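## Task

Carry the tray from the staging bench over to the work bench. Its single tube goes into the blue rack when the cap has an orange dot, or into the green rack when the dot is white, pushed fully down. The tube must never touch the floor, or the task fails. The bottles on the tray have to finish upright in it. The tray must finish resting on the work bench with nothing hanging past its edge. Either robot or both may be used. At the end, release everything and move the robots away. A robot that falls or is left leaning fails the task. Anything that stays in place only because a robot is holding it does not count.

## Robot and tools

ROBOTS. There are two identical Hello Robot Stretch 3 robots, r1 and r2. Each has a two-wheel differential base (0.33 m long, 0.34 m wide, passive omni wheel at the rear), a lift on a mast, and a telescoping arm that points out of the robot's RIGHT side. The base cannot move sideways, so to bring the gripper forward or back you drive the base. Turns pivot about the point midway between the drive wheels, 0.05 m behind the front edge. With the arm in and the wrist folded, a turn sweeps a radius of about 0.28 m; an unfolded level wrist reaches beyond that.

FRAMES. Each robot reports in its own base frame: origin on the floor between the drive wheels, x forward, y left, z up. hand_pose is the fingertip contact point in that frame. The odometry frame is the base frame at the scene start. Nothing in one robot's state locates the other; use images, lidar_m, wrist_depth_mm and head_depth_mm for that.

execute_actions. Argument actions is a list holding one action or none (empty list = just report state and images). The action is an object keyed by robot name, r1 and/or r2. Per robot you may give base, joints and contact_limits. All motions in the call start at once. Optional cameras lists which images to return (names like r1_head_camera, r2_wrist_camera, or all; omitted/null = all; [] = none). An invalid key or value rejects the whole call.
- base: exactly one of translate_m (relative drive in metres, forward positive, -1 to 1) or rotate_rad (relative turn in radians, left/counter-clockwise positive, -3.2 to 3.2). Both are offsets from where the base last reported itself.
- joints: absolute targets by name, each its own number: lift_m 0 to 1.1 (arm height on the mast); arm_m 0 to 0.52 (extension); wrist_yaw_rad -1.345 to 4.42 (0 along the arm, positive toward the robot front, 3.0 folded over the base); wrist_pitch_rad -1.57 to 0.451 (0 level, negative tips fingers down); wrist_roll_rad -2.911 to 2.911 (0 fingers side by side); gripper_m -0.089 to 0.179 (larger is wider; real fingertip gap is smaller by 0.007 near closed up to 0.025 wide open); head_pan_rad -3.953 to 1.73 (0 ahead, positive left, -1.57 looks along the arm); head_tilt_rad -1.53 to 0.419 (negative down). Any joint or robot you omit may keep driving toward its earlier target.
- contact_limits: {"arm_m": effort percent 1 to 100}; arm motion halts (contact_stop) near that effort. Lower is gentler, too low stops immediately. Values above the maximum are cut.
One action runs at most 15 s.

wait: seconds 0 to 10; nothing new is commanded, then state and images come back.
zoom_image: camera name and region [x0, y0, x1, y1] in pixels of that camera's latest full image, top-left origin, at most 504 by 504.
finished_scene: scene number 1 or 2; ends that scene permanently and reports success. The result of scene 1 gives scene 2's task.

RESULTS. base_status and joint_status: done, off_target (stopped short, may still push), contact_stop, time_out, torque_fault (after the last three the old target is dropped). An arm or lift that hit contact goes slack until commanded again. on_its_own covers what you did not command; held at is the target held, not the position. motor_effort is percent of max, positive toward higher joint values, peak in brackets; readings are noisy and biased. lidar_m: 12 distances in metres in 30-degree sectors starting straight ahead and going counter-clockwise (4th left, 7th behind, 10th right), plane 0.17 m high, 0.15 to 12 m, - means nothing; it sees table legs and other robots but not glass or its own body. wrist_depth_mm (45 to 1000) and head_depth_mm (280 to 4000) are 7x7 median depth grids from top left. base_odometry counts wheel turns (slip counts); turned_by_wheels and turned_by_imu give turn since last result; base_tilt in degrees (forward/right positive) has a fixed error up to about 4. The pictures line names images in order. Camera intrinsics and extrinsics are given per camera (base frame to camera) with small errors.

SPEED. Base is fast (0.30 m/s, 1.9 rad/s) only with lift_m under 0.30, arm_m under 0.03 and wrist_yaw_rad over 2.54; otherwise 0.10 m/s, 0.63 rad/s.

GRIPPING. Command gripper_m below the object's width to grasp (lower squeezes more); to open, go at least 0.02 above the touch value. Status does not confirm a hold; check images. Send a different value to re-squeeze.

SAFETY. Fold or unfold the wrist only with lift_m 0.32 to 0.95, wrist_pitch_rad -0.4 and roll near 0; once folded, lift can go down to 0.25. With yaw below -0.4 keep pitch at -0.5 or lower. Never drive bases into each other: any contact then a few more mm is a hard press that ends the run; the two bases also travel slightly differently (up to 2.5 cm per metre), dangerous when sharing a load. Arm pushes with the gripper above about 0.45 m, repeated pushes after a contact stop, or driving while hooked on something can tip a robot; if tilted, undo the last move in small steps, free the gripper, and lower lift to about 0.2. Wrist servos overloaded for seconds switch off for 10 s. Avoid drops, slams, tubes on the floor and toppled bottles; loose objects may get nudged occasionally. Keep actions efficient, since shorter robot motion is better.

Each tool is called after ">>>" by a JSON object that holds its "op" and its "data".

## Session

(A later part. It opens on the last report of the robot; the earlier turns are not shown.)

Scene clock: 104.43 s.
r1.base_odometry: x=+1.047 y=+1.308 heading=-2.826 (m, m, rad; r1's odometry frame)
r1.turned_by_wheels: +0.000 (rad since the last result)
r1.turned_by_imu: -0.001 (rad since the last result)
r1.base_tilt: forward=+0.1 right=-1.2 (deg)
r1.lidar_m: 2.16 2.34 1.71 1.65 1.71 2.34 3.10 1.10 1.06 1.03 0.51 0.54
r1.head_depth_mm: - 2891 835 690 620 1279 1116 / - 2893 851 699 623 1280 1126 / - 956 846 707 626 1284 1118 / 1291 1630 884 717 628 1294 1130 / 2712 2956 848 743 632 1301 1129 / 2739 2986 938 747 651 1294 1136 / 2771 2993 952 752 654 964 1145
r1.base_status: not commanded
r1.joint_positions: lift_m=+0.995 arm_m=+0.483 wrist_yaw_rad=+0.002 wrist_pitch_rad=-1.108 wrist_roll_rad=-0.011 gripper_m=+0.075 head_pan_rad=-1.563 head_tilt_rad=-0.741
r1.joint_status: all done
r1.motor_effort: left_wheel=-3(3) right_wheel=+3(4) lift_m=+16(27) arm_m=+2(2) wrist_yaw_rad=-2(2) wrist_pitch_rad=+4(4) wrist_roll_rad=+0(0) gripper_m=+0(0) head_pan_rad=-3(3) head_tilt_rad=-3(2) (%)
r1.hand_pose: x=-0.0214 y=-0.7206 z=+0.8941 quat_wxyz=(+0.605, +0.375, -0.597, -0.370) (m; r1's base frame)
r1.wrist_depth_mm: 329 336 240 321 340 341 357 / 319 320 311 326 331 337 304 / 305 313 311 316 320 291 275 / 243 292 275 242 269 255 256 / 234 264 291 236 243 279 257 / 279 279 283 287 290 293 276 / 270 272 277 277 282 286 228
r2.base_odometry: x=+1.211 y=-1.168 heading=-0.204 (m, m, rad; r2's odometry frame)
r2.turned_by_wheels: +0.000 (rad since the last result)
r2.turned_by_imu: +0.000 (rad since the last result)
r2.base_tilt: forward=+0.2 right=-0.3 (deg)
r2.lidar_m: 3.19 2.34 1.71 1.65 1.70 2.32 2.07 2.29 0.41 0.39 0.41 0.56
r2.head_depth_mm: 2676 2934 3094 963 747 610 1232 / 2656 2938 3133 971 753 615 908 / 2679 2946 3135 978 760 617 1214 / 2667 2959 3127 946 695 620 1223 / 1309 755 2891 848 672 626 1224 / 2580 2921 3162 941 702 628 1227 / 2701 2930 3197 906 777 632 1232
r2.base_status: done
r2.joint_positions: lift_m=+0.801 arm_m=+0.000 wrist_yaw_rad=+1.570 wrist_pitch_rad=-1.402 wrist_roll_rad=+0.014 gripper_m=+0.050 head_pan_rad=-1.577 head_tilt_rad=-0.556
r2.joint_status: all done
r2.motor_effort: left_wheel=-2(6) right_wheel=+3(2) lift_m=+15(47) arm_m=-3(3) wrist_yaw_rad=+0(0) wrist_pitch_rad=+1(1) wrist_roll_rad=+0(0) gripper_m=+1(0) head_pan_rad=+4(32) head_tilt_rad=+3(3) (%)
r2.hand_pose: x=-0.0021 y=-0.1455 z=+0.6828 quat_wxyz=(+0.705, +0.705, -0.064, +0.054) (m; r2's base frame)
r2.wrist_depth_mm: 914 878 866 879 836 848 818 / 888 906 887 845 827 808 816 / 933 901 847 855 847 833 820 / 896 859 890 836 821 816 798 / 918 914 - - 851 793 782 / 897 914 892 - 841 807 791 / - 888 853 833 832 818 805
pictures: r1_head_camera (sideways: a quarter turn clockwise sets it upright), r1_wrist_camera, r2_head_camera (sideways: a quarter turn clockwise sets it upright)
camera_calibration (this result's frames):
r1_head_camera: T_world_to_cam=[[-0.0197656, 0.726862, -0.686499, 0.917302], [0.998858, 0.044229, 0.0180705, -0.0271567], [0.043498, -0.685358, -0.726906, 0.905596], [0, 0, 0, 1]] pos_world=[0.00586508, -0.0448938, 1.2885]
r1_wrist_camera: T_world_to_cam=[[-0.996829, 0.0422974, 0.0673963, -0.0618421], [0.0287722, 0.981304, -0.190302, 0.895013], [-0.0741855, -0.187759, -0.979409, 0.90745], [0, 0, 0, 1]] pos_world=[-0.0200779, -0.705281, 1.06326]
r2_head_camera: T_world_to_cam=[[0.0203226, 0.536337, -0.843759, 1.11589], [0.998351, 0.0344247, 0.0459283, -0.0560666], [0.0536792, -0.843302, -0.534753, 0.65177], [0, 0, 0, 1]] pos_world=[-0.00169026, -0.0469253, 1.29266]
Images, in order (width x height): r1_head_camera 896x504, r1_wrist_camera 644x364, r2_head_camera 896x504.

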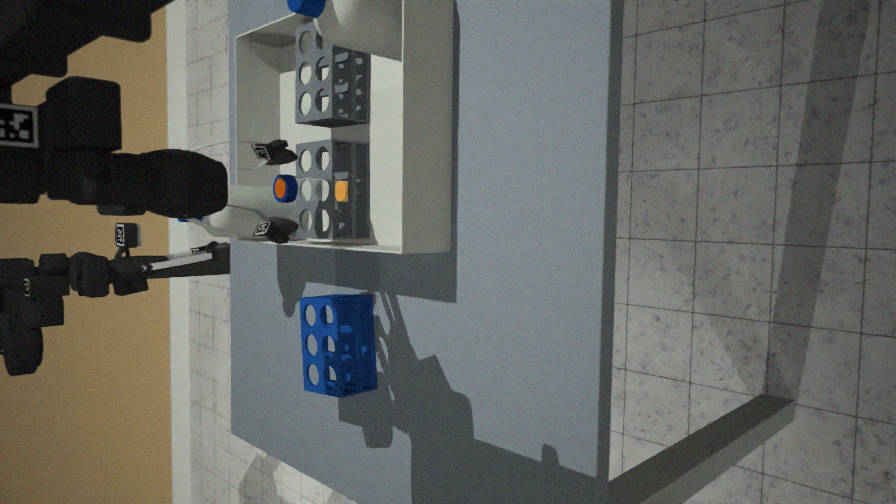

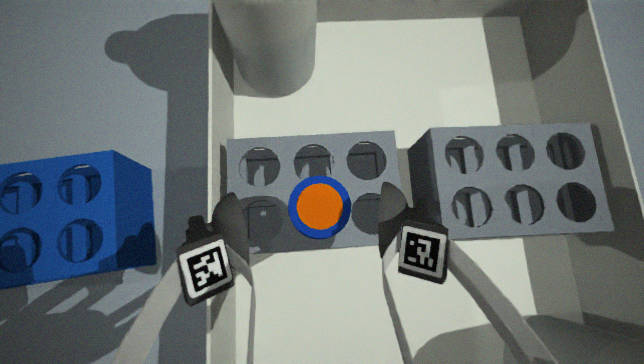

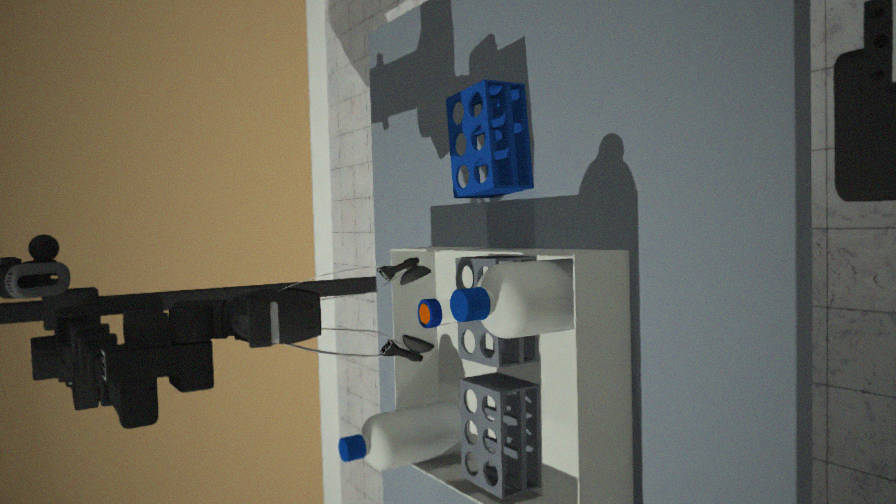

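>>> {"op": "execute_actions", "data": {"actions": [{"r1":{"base":{"translate_m":-0.004},"joints":{"arm_m":0.49,"lift_m":0.972}}}], "cameras": ["r1_wrist_camera"]}}

>>> {"op": "execute_actions", "data": {"actions": [{"r1":{"joints":{"gripper_m":0.0}}}], "cameras": ["r1_head_camera","r1_wrist_camera","r2_head_camera"]}}

Scene clock: 106.03 s.
r1.base_odometry: x=+1.051 y=+1.309 heading=-2.826 (m, m, rad; r1's odometry frame)
r1.turned_by_wheels: +0.000 (rad since the last result)
r1.turned_by_imu: +0.000 (rad since the last result)
r1.base_tilt: forward=+0.0 right=-1.2 (deg)
r1.lidar_m: 2.16 2.33 1.71 1.65 1.71 2.35 3.10 1.10 1.07 1.03 0.52 0.54
r1.head_depth_mm: - 2846 824 689 621 1272 1114 / - 2878 851 700 622 1283 1123 / - 955 843 707 625 1281 1116 / 2564 1568 892 718 629 1286 1129 / 2696 2958 858 742 633 1288 1128 / 2756 2985 907 747 653 1297 1132 / 2762 2968 948 753 656 977 1143
r1.base_status: done
r1.joint_positions: lift_m=+0.972 arm_m=+0.490 wrist_yaw_rad=+0.002 wrist_pitch_rad=-1.108 wrist_roll_rad=-0.011 gripper_m=+0.075 head_pan_rad=-1.563 head_tilt_rad=-0.741
r1.joint_status: all done
r1.motor_effort: left_wheel=-2(8) right_wheel=+3(6) lift_m=+15(16) arm_m=+2(2) wrist_yaw_rad=-1(2) wrist_pitch_rad=+4(4) wrist_roll_rad=+0(0) gripper_m=+0(0) head_pan_rad=-3(3) head_tilt_rad=-3(3) (%)
r1.hand_pose: x=-0.0214 y=-0.7276 z=+0.8711 quat_wxyz=(+0.605, +0.375, -0.597, -0.370) (m; r1's base frame)
r1.wrist_depth_mm: 303 306 223 312 315 321 269 / 292 300 273 303 306 308 260 / 284 286 265 290 297 265 239 / 218 276 219 221 235 227 232 / 211 269 250 153 227 236 242 / 254 259 260 264 268 272 269 / 251 253 251 257 261 260 239
r2.base_odometry: x=+1.211 y=-1.168 heading=-0.204 (m, m, rad; r2's odometry frame)
r2.turned_by_wheels: +0.000 (rad since the last result)
r2.turned_by_imu: +0.000 (rad since the last result)
r2.base_tilt: forward=+0.2 right=-0.3 (deg)
r2.lidar_m: 3.20 2.35 1.71 1.64 1.70 2.32 2.07 2.29 0.41 0.39 0.41 0.56
r2.head_depth_mm: 2685 2911 3122 963 748 610 1225 / 2677 2918 3147 976 753 615 904 / 2677 2940 3155 980 760 617 1208 / 2682 2943 3165 945 696 621 1222 / 1320 758 807 844 674 625 1224 / 2621 776 3178 941 701 627 1227 / 2679 2976 3176 905 776 632 1232
r2.base_status: not commanded
r2.joint_positions: lift_m=+0.801 arm_m=+0.000 wrist_yaw_rad=+1.570 wrist_pitch_rad=-1.402 wrist_roll_rad=+0.014 gripper_m=+0.050 head_pan_rad=-1.577 head_tilt_rad=-0.556
r2.joint_status: not commanded
r2.motor_effort: left_wheel=-2(2) right_wheel=+1(1) lift_m=+15(15) arm_m=-3(3) wrist_yaw_rad=+1(0) wrist_pitch_rad=+1(1) wrist_roll_rad=-1(0) gripper_m=+0(0) head_pan_rad=+4(4) head_tilt_rad=+3(4) (%)
r2.hand_pose: x=-0.0021 y=-0.1455 z=+0.6828 quat_wxyz=(+0.705, +0.705, -0.064, +0.054) (m; r2's base frame)
r2.wrist_depth_mm: 923 915 865 851 858 809 800 / 912 922 872 854 838 824 815 / 918 882 868 885 845 812 817 / 904 875 871 862 839 824 803 / 906 883 - - 833 797 790 / 906 891 856 - 818 810 814 / - 894 857 840 839 808 805
pictures: r1_wrist_camera
camera_calibration (this result's frames):
r1_wrist_camera: T_world_to_cam=[[-0.996829, 0.0423002, 0.0673944, -0.0599926], [0.0287721, 0.981296, -0.190345, 0.897552], [-0.0741855, -0.187802, -0.979401, 0.883582], [0, 0, 0, 1]] pos_world=[-0.0200779, -0.712288, 1.04027]
Images, in order (width x height): r1_wrist_camera 644x364.

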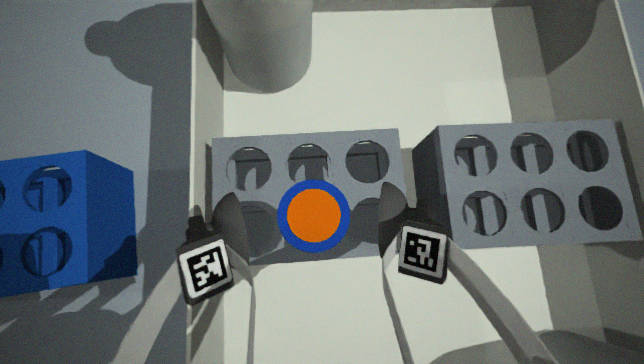

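Scene clock: 107.27 s.
r1.base_odometry: x=+1.051 y=+1.309 heading=-2.826 (m, m, rad; r1's odometry frame)
r1.turned_by_wheels: +0.000 (rad since the last result)
r1.turned_by_imu: +0.000 (rad since the last result)
r1.base_tilt: forward=+0.0 right=-1.2 (deg)
r1.lidar_m: 2.16 2.34 1.71 1.65 1.71 2.34 3.11 1.10 1.07 1.03 0.52 0.54
r1.head_depth_mm: - 2890 824 688 620 1272 1119 / - 2908 851 701 623 1277 1119 / - 2744 845 707 627 1292 1124 / 2560 1573 887 717 629 1290 1128 / 2696 2972 857 743 633 1298 1133 / 2768 2990 908 746 651 1297 1141 / 2768 2998 949 751 655 975 1139
r1.base_status: not commanded
r1.joint_positions: lift_m=+0.972 arm_m=+0.490 wrist_yaw_rad=+0.002 wrist_pitch_rad=-1.108 wrist_roll_rad=-0.011 gripper_m=+0.001 head_pan_rad=-1.563 head_tilt_rad=-0.741
r1.joint_status: all done
r1.motor_effort: left_wheel=-3(3) right_wheel=+3(3) lift_m=+16(17) arm_m=+2(2) wrist_yaw_rad=-2(2) wrist_pitch_rad=+4(4) wrist_roll_rad=+0(0) gripper_m=-14(88) head_pan_rad=-3(3) head_tilt_rad=-3(2) (%)
r1.hand_pose: x=-0.0214 y=-0.7276 z=+0.8711 quat_wxyz=(+0.605, +0.375, -0.597, -0.370) (m; r1's base frame)
r1.wrist_depth_mm: 305 309 222 309 318 322 271 / 293 301 276 298 305 313 260 / 282 285 253 292 295 265 241 / 218 277 219 220 233 228 229 / 210 268 209 148 234 251 241 / 255 260 256 263 266 271 268 / 252 254 251 255 259 263 241
r2.base_odometry: x=+1.211 y=-1.168 heading=-0.204 (m, m, rad; r2's odometry frame)
r2.turned_by_wheels: +0.000 (rad since the last result)
r2.turned_by_imu: +0.000 (rad since the last result)
r2.base_tilt: forward=+0.2 right=-0.1 (deg)
r2.lidar_m: 3.21 2.34 1.71 1.64 1.70 2.33 2.08 2.28 0.41 0.39 0.41 0.56
r2.head_depth_mm: 2653 2916 3117 965 746 610 1224 / 2666 2925 3140 966 752 614 905 / 2667 2894 3156 977 756 617 1213 / 2688 2920 3149 949 696 622 1220 / 1324 760 808 839 672 624 1222 / 2603 776 3178 940 703 627 1225 / 2693 2927 3198 905 777 632 1235
r2.base_status: not commanded
r2.joint_positions: lift_m=+0.801 arm_m=+0.000 wrist_yaw_rad=+1.570 wrist_pitch_rad=-1.402 wrist_roll_rad=+0.014 gripper_m=+0.050 head_pan_rad=-1.577 head_tilt_rad=-0.556
r2.joint_status: not commanded
r2.motor_effort: left_wheel=-2(2) right_wheel=+2(1) lift_m=+15(15) arm_m=-3(3) wrist_yaw_rad=+1(0) wrist_pitch_rad=+1(1) wrist_roll_rad=+0(0) gripper_m=+0(0) head_pan_rad=+4(4) head_tilt_rad=+3(3) (%)
r2.hand_pose: x=-0.0021 y=-0.1455 z=+0.6828 quat_wxyz=(+0.705, +0.705, -0.064, +0.054) (m; r2's base frame)
r2.wrist_depth_mm: 932 918 885 859 832 824 792 / 926 904 880 868 863 823 817 / 921 913 870 848 858 809 799 / 936 907 878 849 852 820 829 / 909 875 - - 815 807 794 / 894 897 870 - 829 815 813 / - 864 866 844 827 811 807
pictures: r1_head_camera (sideways: a quarter turn clockwise sets it upright), r1_wrist_camera, r2_head_camera (sideways: a quarter turn clockwise sets it upright)
camera_calibration (this result's frames):
r1_head_camera: T_world_to_cam=[[-0.019765, 0.726862, -0.686499, 0.917302], [0.998858, 0.0442283, 0.0180705, -0.0271567], [0.0434975, -0.685358, -0.726906, 0.905596], [0, 0, 0, 1]] pos_world=[0.00586505, -0.0448938, 1.2885]
r1_wrist_camera: T_world_to_cam=[[-0.996829, 0.0423019, 0.0673945, -0.0599916], [0.0287737, 0.981296, -0.190345, 0.897552], [-0.0741858, -0.187802, -0.979401, 0.883582], [0, 0, 0, 1]] pos_world=[-0.020078, -0.712288, 1.04027]
r2_head_camera: T_world_to_cam=[[0.0203226, 0.536337, -0.843759, 1.11589], [0.998351, 0.0344249, 0.0459283, -0.0560666], [0.0536793, -0.843302, -0.534753, 0.65177], [0, 0, 0, 1]] pos_world=[-0.00169025, -0.0469253, 1.29266]
Images, in order (width x height): r1_head_camera 896x504, r1_wrist_camera 644x364, r2_head_camera 896x504.

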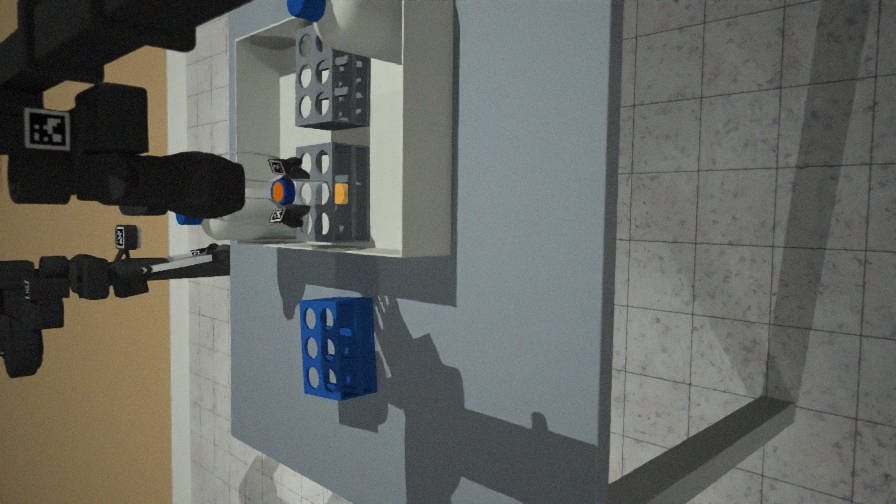

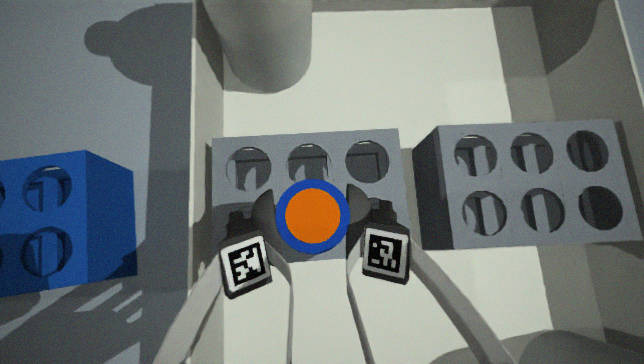

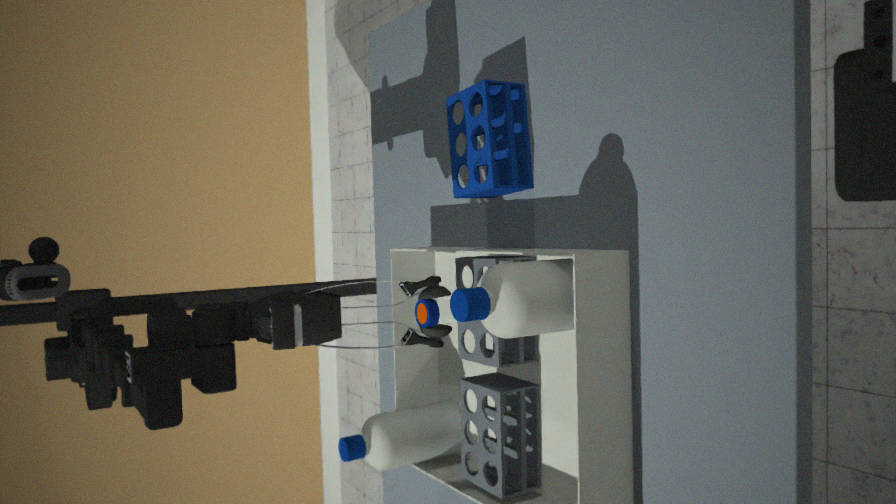

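>>> {"op": "execute_actions", "data": {"actions": [{"r1":{"joints":{"lift_m":1.06}}}], "cameras": ["r1_head_camera","r1_wrist_camera"]}}

>>> {"op": "execute_actions", "data": {"actions": [{"r1":{"base":{"translate_m":0.198},"joints":{"arm_m":0.484}}}], "cameras": ["r1_head_camera","r1_wrist_camera","r2_head_camera"]}}

Scene clock: 110.17 s.
r1.base_odometry: x=+1.051 y=+1.309 heading=-2.826 (m, m, rad; r1's odometry frame)
r1.turned_by_wheels: +0.000 (rad since the last result)
r1.turned_by_imu: +0.000 (rad since the last result)
r1.base_tilt: forward=+0.0 right=-1.2 (deg)
r1.lidar_m: 2.15 2.33 1.71 1.65 1.71 2.34 3.08 1.10 1.07 1.03 0.52 0.54
r1.head_depth_mm: 2668 2890 824 689 622 1277 1116 / 2724 2888 851 700 623 1276 1120 / - 2782 845 705 625 1280 1129 / 2584 1584 894 715 632 1294 1129 / 2690 2989 855 745 634 1295 1132 / 2770 3016 915 747 651 1303 1131 / 2799 3026 954 749 653 977 1142
r1.base_status: not commanded
r1.joint_positions: lift_m=+1.060 arm_m=+0.490 wrist_yaw_rad=+0.002 wrist_pitch_rad=-1.108 wrist_roll_rad=-0.011 gripper_m=+0.001 head_pan_rad=-1.563 head_tilt_rad=-0.741
r1.joint_status: all done
r1.motor_effort: left_wheel=-2(3) right_wheel=+3(3) lift_m=+31(34) arm_m=+2(2) wrist_yaw_rad=-2(2) wrist_pitch_rad=+3(4) wrist_roll_rad=+0(0) gripper_m=-14(14) head_pan_rad=-3(3) head_tilt_rad=-3(3) (%)
r1.hand_pose: x=-0.0214 y=-0.7276 z=+0.9583 quat_wxyz=(+0.605, +0.375, -0.597, -0.370) (m; r1's base frame)
r1.wrist_depth_mm: 405 411 251 353 377 391 440 / 393 390 327 399 410 397 420 / 378 376 381 389 390 380 405 / 363 366 364 310 322 321 390 / 309 315 357 149 330 339 377 / 319 342 345 350 354 357 364 / 331 333 336 338 345 275 301
r2.base_odometry: x=+1.211 y=-1.168 heading=-0.204 (m, m, rad; r2's odometry frame)
r2.turned_by_wheels: +0.000 (rad since the last result)
r2.turned_by_imu: +0.000 (rad since the last result)
r2.base_tilt: forward=+0.3 right=-0.3 (deg)
r2.lidar_m: 3.20 2.35 1.71 1.64 1.70 2.33 2.07 2.29 0.41 0.39 0.41 0.56
r2.head_depth_mm: 2653 2925 3133 966 749 609 1225 / 2665 2950 3153 965 754 613 909 / 2678 2926 3170 981 758 617 1216 / 2701 2906 3114 977 695 621 1217 / 1214 739 2917 977 674 625 1223 / 700 2948 3183 939 702 628 1228 / 2714 2946 3170 905 776 631 1231
r2.base_status: not commanded
r2.joint_positions: lift_m=+0.801 arm_m=+0.000 wrist_yaw_rad=+1.570 wrist_pitch_rad=-1.402 wrist_roll_rad=+0.014 gripper_m=+0.050 head_pan_rad=-1.577 head_tilt_rad=-0.556
r2.joint_status: not commanded
r2.motor_effort: left_wheel=-2(2) right_wheel=+2(2) lift_m=+15(15) arm_m=-3(3) wrist_yaw_rad=+0(0) wrist_pitch_rad=+1(1) wrist_roll_rad=+0(0) gripper_m=+0(0) head_pan_rad=+4(4) head_tilt_rad=+3(3) (%)
r2.hand_pose: x=-0.0021 y=-0.1455 z=+0.6828 quat_wxyz=(+0.705, +0.705, -0.064, +0.054) (m; r2's base frame)
r2.wrist_depth_mm: 909 891 872 848 832 836 828 / 901 896 879 860 841 833 796 / 929 893 869 864 834 816 776 / 927 874 884 823 834 793 785 / 889 909 - - 833 811 804 / 912 870 871 - 829 812 798 / - 899 847 865 819 822 804
pictures: r1_head_camera (sideways: a quarter turn clockwise sets it upright), r1_wrist_camera
camera_calibration (this result's frames):
r1_head_camera: T_world_to_cam=[[-0.019765, 0.726862, -0.686499, 0.917302], [0.998858, 0.0442282, 0.0180705, -0.0271567], [0.0434974, -0.685358, -0.726906, 0.905596], [0, 0, 0, 1]] pos_world=[0.00586504, -0.0448938, 1.2885]
r1_wrist_camera: T_world_to_cam=[[-0.996829, 0.0422999, 0.0673942, -0.0658713], [0.0287717, 0.981295, -0.190347, 0.914164], [-0.0741853, -0.187804, -0.979401, 0.969015], [0, 0, 0, 1]] pos_world=[-0.0200779, -0.712293, 1.1275]
Images, in order (width x height): r1_head_camera 896x504, r1_wrist_camera 644x364.

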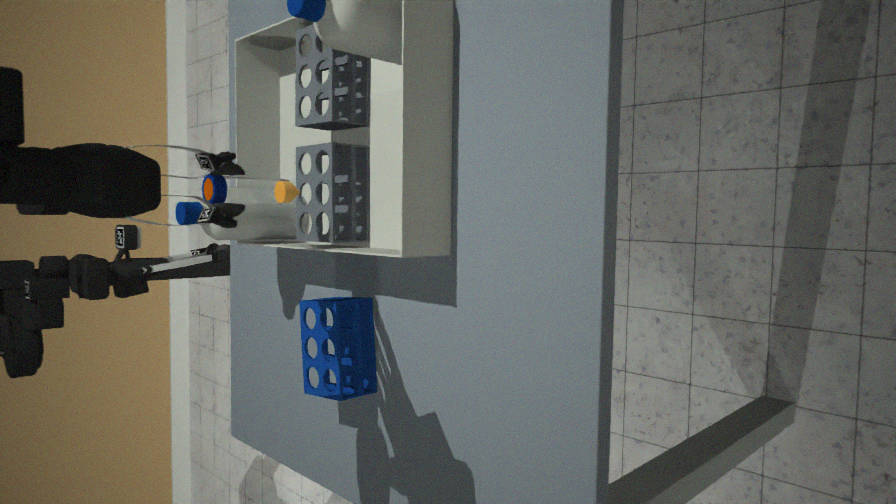

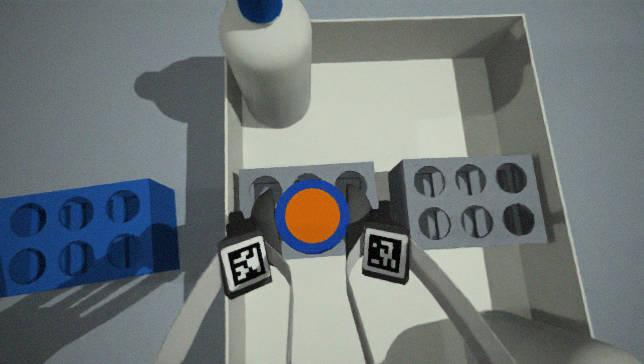

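Scene clock: 113.47 s.
r1.base_odometry: x=+0.862 y=+1.248 heading=-2.826 (m, m, rad; r1's odometry frame)
r1.turned_by_wheels: +0.000 (rad since the last result)
r1.turned_by_imu: +0.000 (rad since the last result)
r1.base_tilt: forward=+0.0 right=-1.2 (deg)
r1.lidar_m: 1.96 2.34 1.71 1.65 1.71 2.34 3.28 1.29 1.07 1.03 0.41 2.18
r1.head_depth_mm: 2684 2904 834 694 622 1278 1116 / 2678 2880 880 711 622 1280 1120 / - 1519 820 736 626 1289 1121 / 2717 2942 925 735 631 1293 1132 / 2727 2982 931 738 632 1009 1124 / 2777 2989 2337 1685 652 1302 1131 / 2793 2993 2343 1853 1523 1303 1134
r1.base_status: done
r1.joint_positions: lift_m=+1.060 arm_m=+0.484 wrist_yaw_rad=+0.002 wrist_pitch_rad=-1.108 wrist_roll_rad=-0.011 gripper_m=+0.001 head_pan_rad=-1.563 head_tilt_rad=-0.741
r1.joint_status: all done
r1.motor_effort: left_wheel=-3(4) right_wheel=+3(11) lift_m=+31(30) arm_m=-2(2) wrist_yaw_rad=-2(2) wrist_pitch_rad=+3(4) wrist_roll_rad=+0(0) gripper_m=-14(14) head_pan_rad=-3(3) head_tilt_rad=-3(2) (%)
r1.hand_pose: x=-0.0214 y=-0.7221 z=+0.9583 quat_wxyz=(+0.605, +0.375, -0.597, -0.370) (m; r1's base frame)
r1.wrist_depth_mm: - 409 409 415 417 262 395 / - 397 394 398 369 409 415 / - 376 385 387 386 399 400 / - 365 370 316 382 323 334 / - 354 358 148 320 364 370 / - 342 349 353 355 358 362 / - 334 339 338 340 347 354
r2.base_odometry: x=+1.211 y=-1.168 heading=-0.204 (m, m, rad; r2's odometry frame)
r2.turned_by_wheels: +0.000 (rad since the last result)
r2.turned_by_imu: +0.000 (rad since the last result)
r2.base_tilt: forward=+0.3 right=-0.1 (deg)
r2.lidar_m: 3.19 2.35 1.71 1.65 1.70 2.33 2.07 2.28 0.41 0.39 0.41 0.56
r2.head_depth_mm: 2650 2915 3128 961 748 610 1222 / 2622 2841 3137 968 753 613 904 / 694 1428 3112 974 757 617 1213 / 2696 2923 3162 978 694 621 1219 / 2671 2944 3159 978 673 625 1222 / 2694 2962 3193 938 702 627 1231 / 2692 2974 3155 906 778 631 1233
r2.base_status: not commanded
r2.joint_positions: lift_m=+0.801 arm_m=+0.000 wrist_yaw_rad=+1.570 wrist_pitch_rad=-1.402 wrist_roll_rad=+0.014 gripper_m=+0.050 head_pan_rad=-1.577 head_tilt_rad=-0.556
r2.joint_status: not commanded
r2.motor_effort: left_wheel=-2(2) right_wheel=+2(1) lift_m=+15(15) arm_m=-3(3) wrist_yaw_rad=-1(0) wrist_pitch_rad=+1(1) wrist_roll_rad=-1(1) gripper_m=+0(1) head_pan_rad=+4(4) head_tilt_rad=+2(3) (%)
r2.hand_pose: x=-0.0021 y=-0.1455 z=+0.6828 quat_wxyz=(+0.705, +0.705, -0.064, +0.054) (m; r2's base frame)
r2.wrist_depth_mm: 918 889 879 856 846 820 800 / 921 895 885 852 864 822 798 / 899 883 872 842 822 837 790 / 955 895 859 846 830 819 798 / 907 875 - - 827 808 797 / 888 888 886 - 844 817 798 / - 891 857 840 834 796 799
pictures: r1_head_camera (sideways: a quarter turn clockwise sets it upright), r1_wrist_camera, r2_head_camera (sideways: a quarter turn clockwise sets it upright)
camera_calibration (this result's frames):
r1_head_camera: T_world_to_cam=[[-0.019765, 0.726862, -0.686499, 0.917302], [0.998858, 0.0442282, 0.0180705, -0.0271567], [0.0434974, -0.685358, -0.726906, 0.905596], [0, 0, 0, 1]] pos_world=[0.00586504, -0.0448938, 1.2885]
r1_wrist_camera: T_world_to_cam=[[-0.996829, 0.0423001, 0.0673942, -0.0661033], [0.0287718, 0.981295, -0.190347, 0.908781], [-0.0741853, -0.187804, -0.979401, 0.970045], [0, 0, 0, 1]] pos_world=[-0.0200779, -0.706808, 1.1275]
r2_head_camera: T_world_to_cam=[[0.0203225, 0.536337, -0.843759, 1.11589], [0.998351, 0.034425, 0.0459283, -0.0560666], [0.0536794, -0.843302, -0.534753, 0.65177], [0, 0, 0, 1]] pos_world=[-0.00169024, -0.0469253, 1.29266]
Images, in order (width x height): r1_head_camera 896x504, r1_wrist_camera 644x364, r2_head_camera 896x504.

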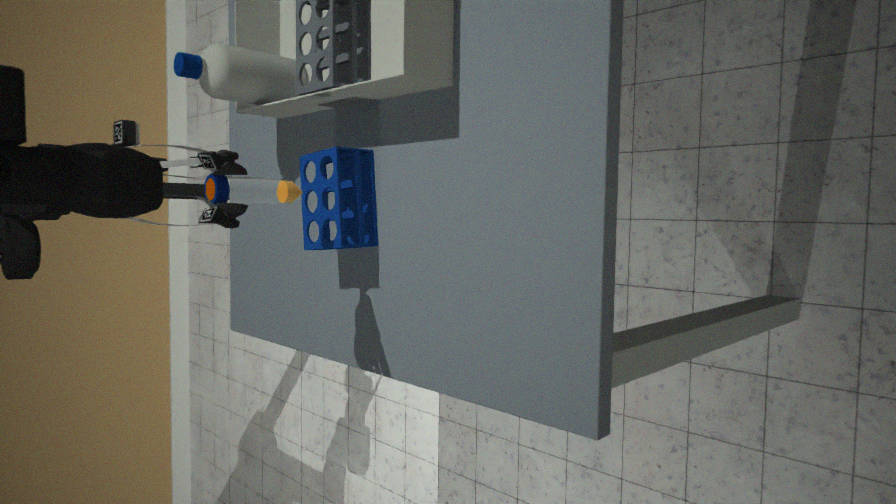

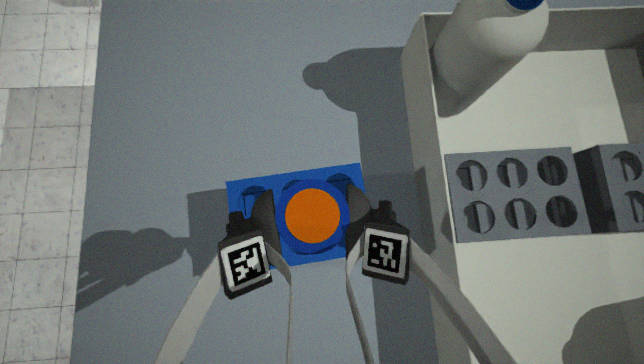

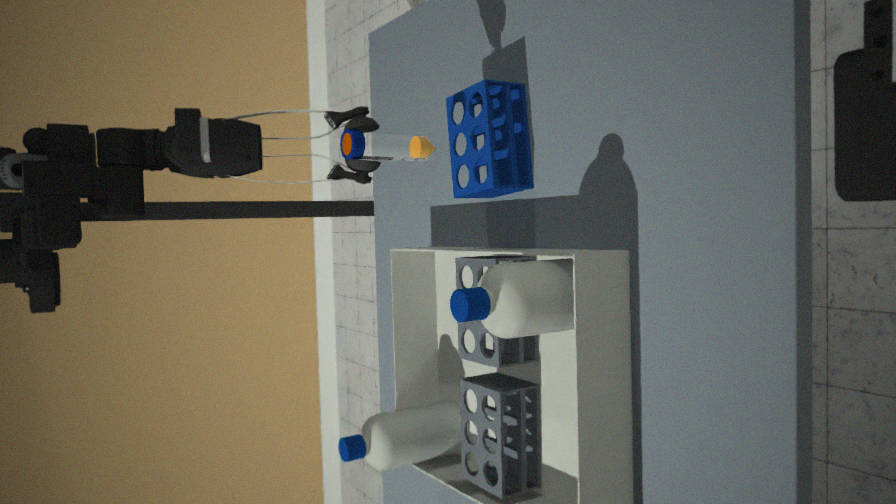

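>>> {"op": "execute_actions", "data": {"actions": [{"r1":{"base":{"translate_m":0.009},"joints":{"arm_m":0.479,"lift_m":1.025}}}], "cameras": ["r1_head_camera","r2_head_camera"]}}

>>> {"op": "zoom_image", "data": {"camera": "r1_head_camera", "region": [200,120,400,270]}}

>>> {"op": "zoom_image", "data": {"camera": "r2_head_camera", "region": [350,70,550,220]}}

Scene clock: 116.20 s.
r1.base_odometry: x=+0.854 y=+1.245 heading=-2.826 (m, m, rad; r1's odometry frame)
r1.turned_by_wheels: +0.000 (rad since the last result)
r1.turned_by_imu: -0.001 (rad since the last result)
r1.base_tilt: forward=+0.0 right=-1.2 (deg)
r1.lidar_m: 1.95 2.34 1.71 1.65 1.71 2.35 3.29 1.30 1.06 1.03 0.41 2.17
r1.head_depth_mm: 2726 2884 832 695 621 1274 1117 / 2783 2877 883 729 623 1283 1122 / - 2752 814 736 626 1291 1121 / 2700 2912 912 739 630 1291 1127 / 2745 2955 933 741 633 957 1135 / 2743 2975 2301 1741 650 1301 1133 / 2766 3032 2366 1848 1533 1305 1137
r1.base_status: done
r1.joint_positions: lift_m=+1.025 arm_m=+0.479 wrist_yaw_rad=+0.002 wrist_pitch_rad=-1.108 wrist_roll_rad=-0.011 gripper_m=+0.001 head_pan_rad=-1.563 head_tilt_rad=-0.741
r1.joint_status: all done
r1.motor_effort: left_wheel=-3(5) right_wheel=+3(12) lift_m=+16(29) arm_m=-2(2) wrist_yaw_rad=-2(2) wrist_pitch_rad=+4(3) wrist_roll_rad=+0(0) gripper_m=-14(14) head_pan_rad=-4(3) head_tilt_rad=-3(3) (%)
r1.hand_pose: x=-0.0214 y=-0.7171 z=+0.9241 quat_wxyz=(+0.605, +0.375, -0.597, -0.370) (m; r1's base frame)
r1.wrist_depth_mm: - 366 368 377 376 259 383 / - 356 361 364 366 365 378 / - 341 348 353 351 361 364 / - 331 331 279 339 283 301 / - 325 323 148 334 287 335 / - 315 313 316 319 325 328 / - 300 305 310 314 314 319
r2.base_odometry: x=+1.211 y=-1.168 heading=-0.204 (m, m, rad; r2's odometry frame)
r2.turned_by_wheels: +0.000 (rad since the last result)
r2.turned_by_imu: +0.000 (rad since the last result)
r2.base_tilt: forward=+0.1 right=-0.3 (deg)
r2.lidar_m: 3.20 2.35 1.71 1.64 1.71 2.32 2.07 2.29 0.41 0.39 0.41 0.56
r2.head_depth_mm: 2674 2885 3129 962 745 609 1225 / 2634 2833 3121 891 752 616 908 / 1152 756 3015 942 758 618 1215 / 1280 2939 3123 976 695 622 1216 / 2672 2964 3158 985 673 625 1226 / 2688 2949 3204 940 703 627 1227 / 2707 2949 3210 907 777 632 1241
r2.base_status: not commanded
r2.joint_positions: lift_m=+0.801 arm_m=+0.000 wrist_yaw_rad=+1.570 wrist_pitch_rad=-1.402 wrist_roll_rad=+0.014 gripper_m=+0.050 head_pan_rad=-1.577 head_tilt_rad=-0.556
r2.joint_status: not commanded
r2.motor_effort: left_wheel=-2(2) right_wheel=+1(1) lift_m=+15(15) arm_m=-3(3) wrist_yaw_rad=-1(0) wrist_pitch_rad=+1(1) wrist_roll_rad=+0(0) gripper_m=+1(1) head_pan_rad=+4(4) head_tilt_rad=+3(3) (%)
r2.hand_pose: x=-0.0021 y=-0.1455 z=+0.6828 quat_wxyz=(+0.705, +0.705, -0.064, +0.054) (m; r2's base frame)
r2.wrist_depth_mm: 913 912 891 847 828 818 809 / 909 884 875 869 823 789 809 / 880 899 861 858 841 830 809 / 902 918 876 837 812 817 786 / 899 875 - - 850 797 813 / 905 908 880 - 868 798 808 / - 881 882 844 856 815 804
pictures: r1_head_camera (sideways: a quarter turn clockwise sets it upright), r2_head_camera (sideways: a quarter turn clockwise sets it upright)
camera_calibration (this result's frames):
r1_head_camera: T_world_to_cam=[[-0.0197574, 0.726862, -0.686499, 0.917302], [0.998858, 0.0442178, 0.0180705, -0.0271567], [0.0434903, -0.685359, -0.726906, 0.905596], [0, 0, 0, 1]] pos_world=[0.00586458, -0.0448938, 1.2885]
r2_head_camera: T_world_to_cam=[[0.0203225, 0.536337, -0.843759, 1.11589], [0.998351, 0.034425, 0.0459283, -0.0560666], [0.0536794, -0.843302, -0.534753, 0.65177], [0, 0, 0, 1]] pos_world=[-0.00169024, -0.0469253, 1.29266]
Images, in order (width x height): r1_head_camera 896x504, r2_head_camera 896x504.

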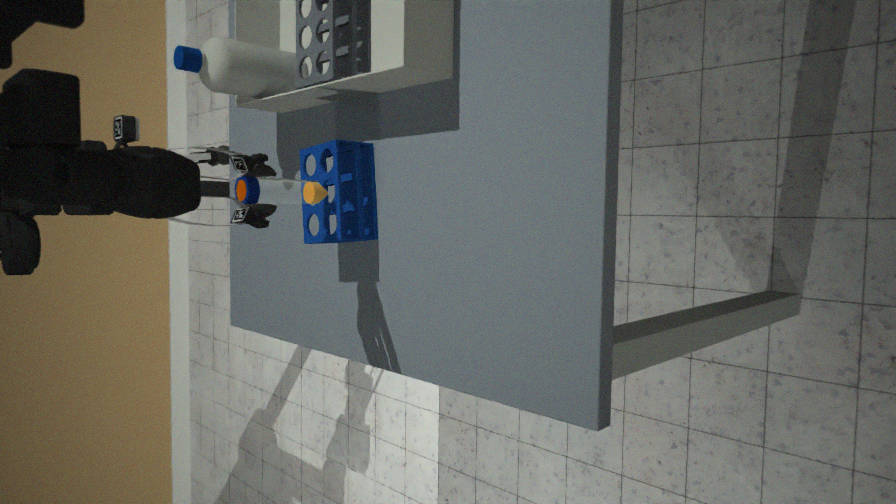

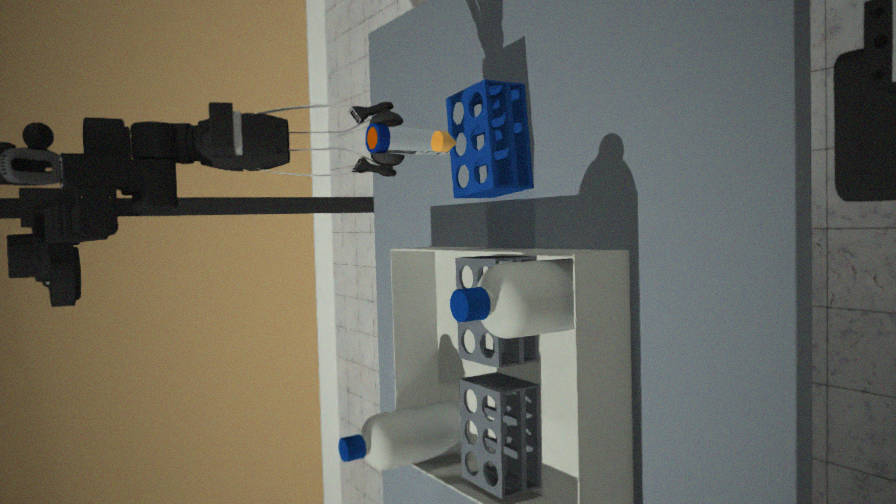

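Region (200, 120, 400, 270) of r1_head_camera's 896x504 image, scaled by 2.520, with more detail than that image has; it fills the top 378 rows of this view, and the rest is white.

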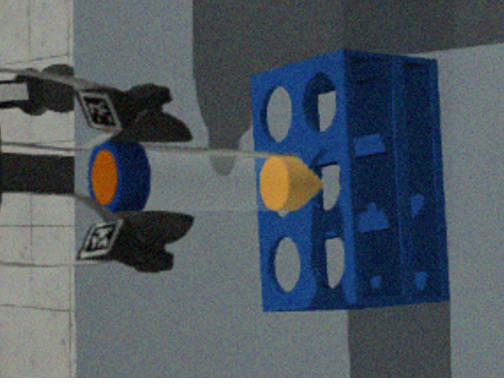

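Region (350, 70, 550, 220) of r2_head_camera's 896x504 image, scaled by 2.520, with more detail than that image has; it fills the top 378 rows of this view, and the rest is white.

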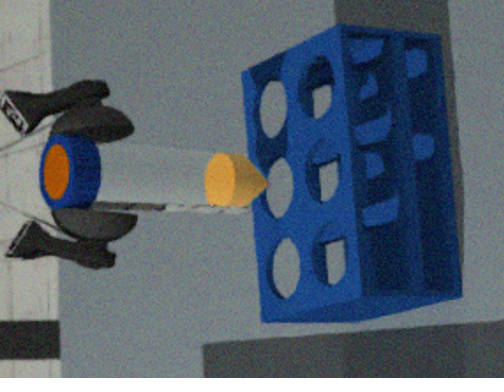

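>>> {"op": "execute_actions", "data": {"actions": [{"r1":{"joints":{"arm_m":0.484,"lift_m":0.995}}}], "cameras": ["r1_head_camera","r2_head_camera","r1_wrist_camera"]}}

Scene clock: 117.80 s.
r1.base_odometry: x=+0.854 y=+1.245 heading=-2.826 (m, m, rad; r1's odometry frame)
r1.turned_by_wheels: +0.000 (rad since the last result)
r1.turned_by_imu: +0.000 (rad since the last result)
r1.base_tilt: forward=-0.1 right=-1.2 (deg)
r1.lidar_m: 1.95 2.34 1.71 1.65 1.71 2.34 3.31 1.29 1.07 1.03 0.41 2.17
r1.head_depth_mm: - 2845 833 692 621 1275 1119 / - 2915 881 732 623 1280 1124 / - 2205 817 733 627 1282 1125 / 2712 2955 896 739 630 1294 1128 / 2749 2985 937 744 632 953 1129 / 2764 2943 2323 1748 652 1298 1138 / 2765 2955 2331 1844 1531 1309 1140
r1.base_status: not commanded
r1.joint_positions: lift_m=+0.995 arm_m=+0.484 wrist_yaw_rad=+0.002 wrist_pitch_rad=-1.108 wrist_roll_rad=-0.011 gripper_m=+0.001 head_pan_rad=-1.563 head_tilt_rad=-0.741
r1.joint_status: all done
r1.motor_effort: left_wheel=-3(4) right_wheel=+4(4) lift_m=+16(16) arm_m=+2(2) wrist_yaw_rad=-1(2) wrist_pitch_rad=+4(4) wrist_roll_rad=+0(0) gripper_m=-14(13) head_pan_rad=-4(4) head_tilt_rad=-2(2) (%)
r1.hand_pose: x=-0.0214 y=-0.7216 z=+0.8941 quat_wxyz=(+0.605, +0.375, -0.597, -0.370) (m; r1's base frame)
r1.wrist_depth_mm: - 334 341 341 347 255 351 / - 323 328 331 332 304 339 / - 311 318 321 321 272 294 / - 302 301 250 310 255 256 / 293 292 294 148 305 261 301 / 284 282 284 289 291 270 298 / 273 274 277 281 283 267 288
r2.base_odometry: x=+1.211 y=-1.168 heading=-0.204 (m, m, rad; r2's odometry frame)
r2.turned_by_wheels: +0.000 (rad since the last result)
r2.turned_by_imu: +0.000 (rad since the last result)
r2.base_tilt: forward=+0.1 right=-0.2 (deg)
r2.lidar_m: 3.21 2.35 1.71 1.64 1.70 2.32 2.06 2.28 0.41 0.39 0.41 0.56
r2.head_depth_mm: 2676 2908 3129 960 747 610 1225 / 2657 2881 2987 864 752 613 909 / 1254 751 1677 939 759 617 1218 / 1302 2920 3139 977 696 620 1219 / 2680 2971 3157 981 672 624 1224 / 2685 2956 3185 941 702 627 1233 / 2689 2969 3166 906 778 632 1231
r2.base_status: not commanded
r2.joint_positions: lift_m=+0.801 arm_m=+0.000 wrist_yaw_rad=+1.570 wrist_pitch_rad=-1.402 wrist_roll_rad=+0.014 gripper_m=+0.050 head_pan_rad=-1.577 head_tilt_rad=-0.556
r2.joint_status: not commanded
r2.motor_effort: left_wheel=-2(2) right_wheel=+2(2) lift_m=+15(15) arm_m=-3(3) wrist_yaw_rad=+2(0) wrist_pitch_rad=+1(1) wrist_roll_rad=+0(0) gripper_m=+0(0) head_pan_rad=+5(4) head_tilt_rad=+3(3) (%)
r2.hand_pose: x=-0.0021 y=-0.1455 z=+0.6828 quat_wxyz=(+0.705, +0.705, -0.064, +0.054) (m; r2's base frame)
r2.wrist_depth_mm: 913 893 876 873 835 810 793 / 913 900 900 862 866 814 790 / 934 915 882 853 832 803 803 / 905 899 849 859 828 789 795 / 895 882 - - 819 834 785 / 896 888 848 - 823 807 802 / - 893 908 840 853 807 800
pictures: r1_head_camera (sideways: a quarter turn clockwise sets it upright), r1_wrist_camera, r2_head_camera (sideways: a quarter turn clockwise sets it upright)
camera_calibration (this result's frames):
r1_head_camera: T_world_to_cam=[[-0.0197572, 0.726862, -0.686499, 0.917302], [0.998858, 0.0442176, 0.0180705, -0.0271567], [0.0434901, -0.685359, -0.726906, 0.905596], [0, 0, 0, 1]] pos_world=[0.00586457, -0.0448938, 1.2885]
r1_wrist_camera: T_world_to_cam=[[-0.996829, 0.0423002, 0.0673947, -0.0617967], [0.0287719, 0.981295, -0.190347, 0.896042], [-0.0741859, -0.187804, -0.979401, 0.907231], [0, 0, 0, 1]] pos_world=[-0.0200779, -0.706286, 1.06327]
r2_head_camera: T_world_to_cam=[[0.0203226, 0.536337, -0.843759, 1.11589], [0.998351, 0.0344249, 0.0459283, -0.0560666], [0.0536793, -0.843302, -0.534753, 0.65177], [0, 0, 0, 1]] pos_world=[-0.00169025, -0.0469253, 1.29266]
Images, in order (width x height): r1_head_camera 896x504, r1_wrist_camera 644x364, r2_head_camera 896x504.

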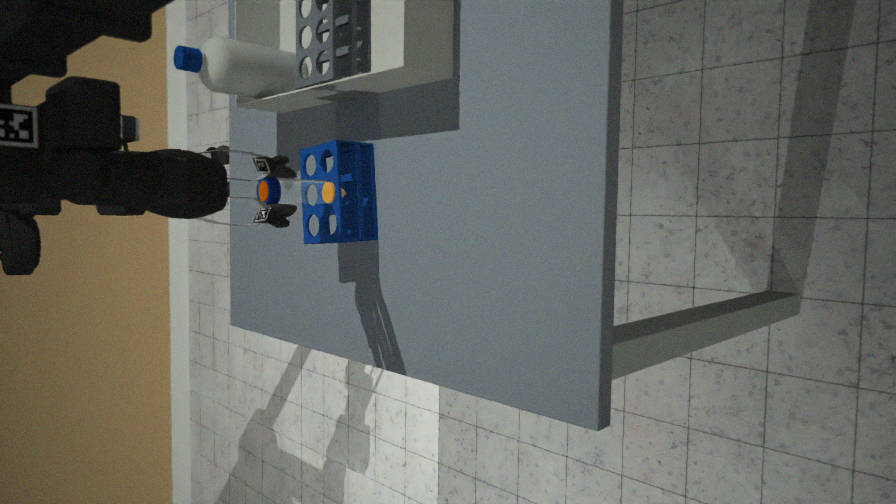

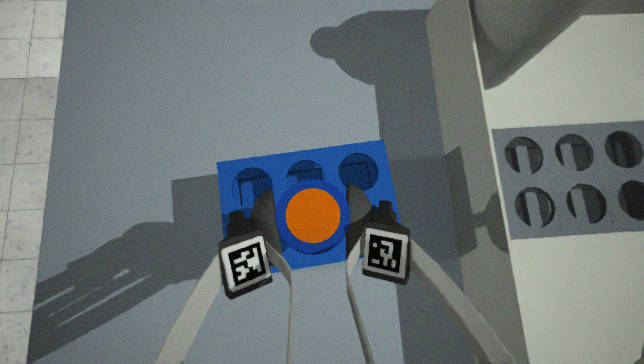

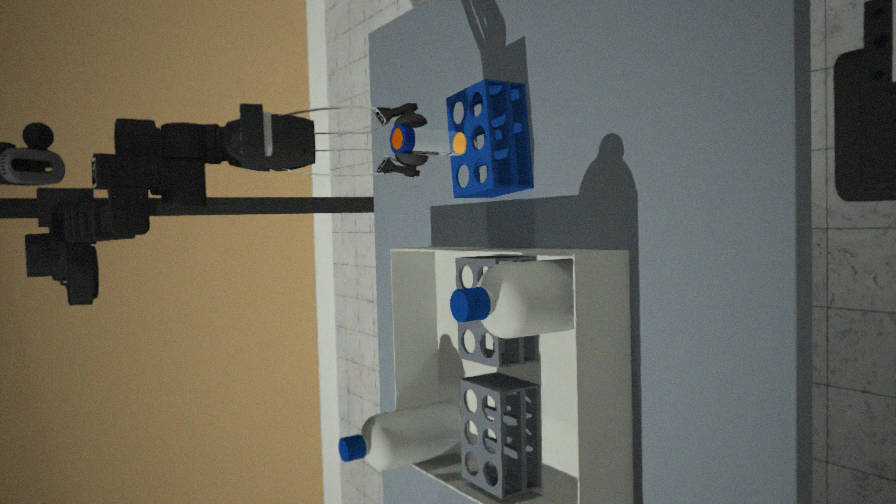

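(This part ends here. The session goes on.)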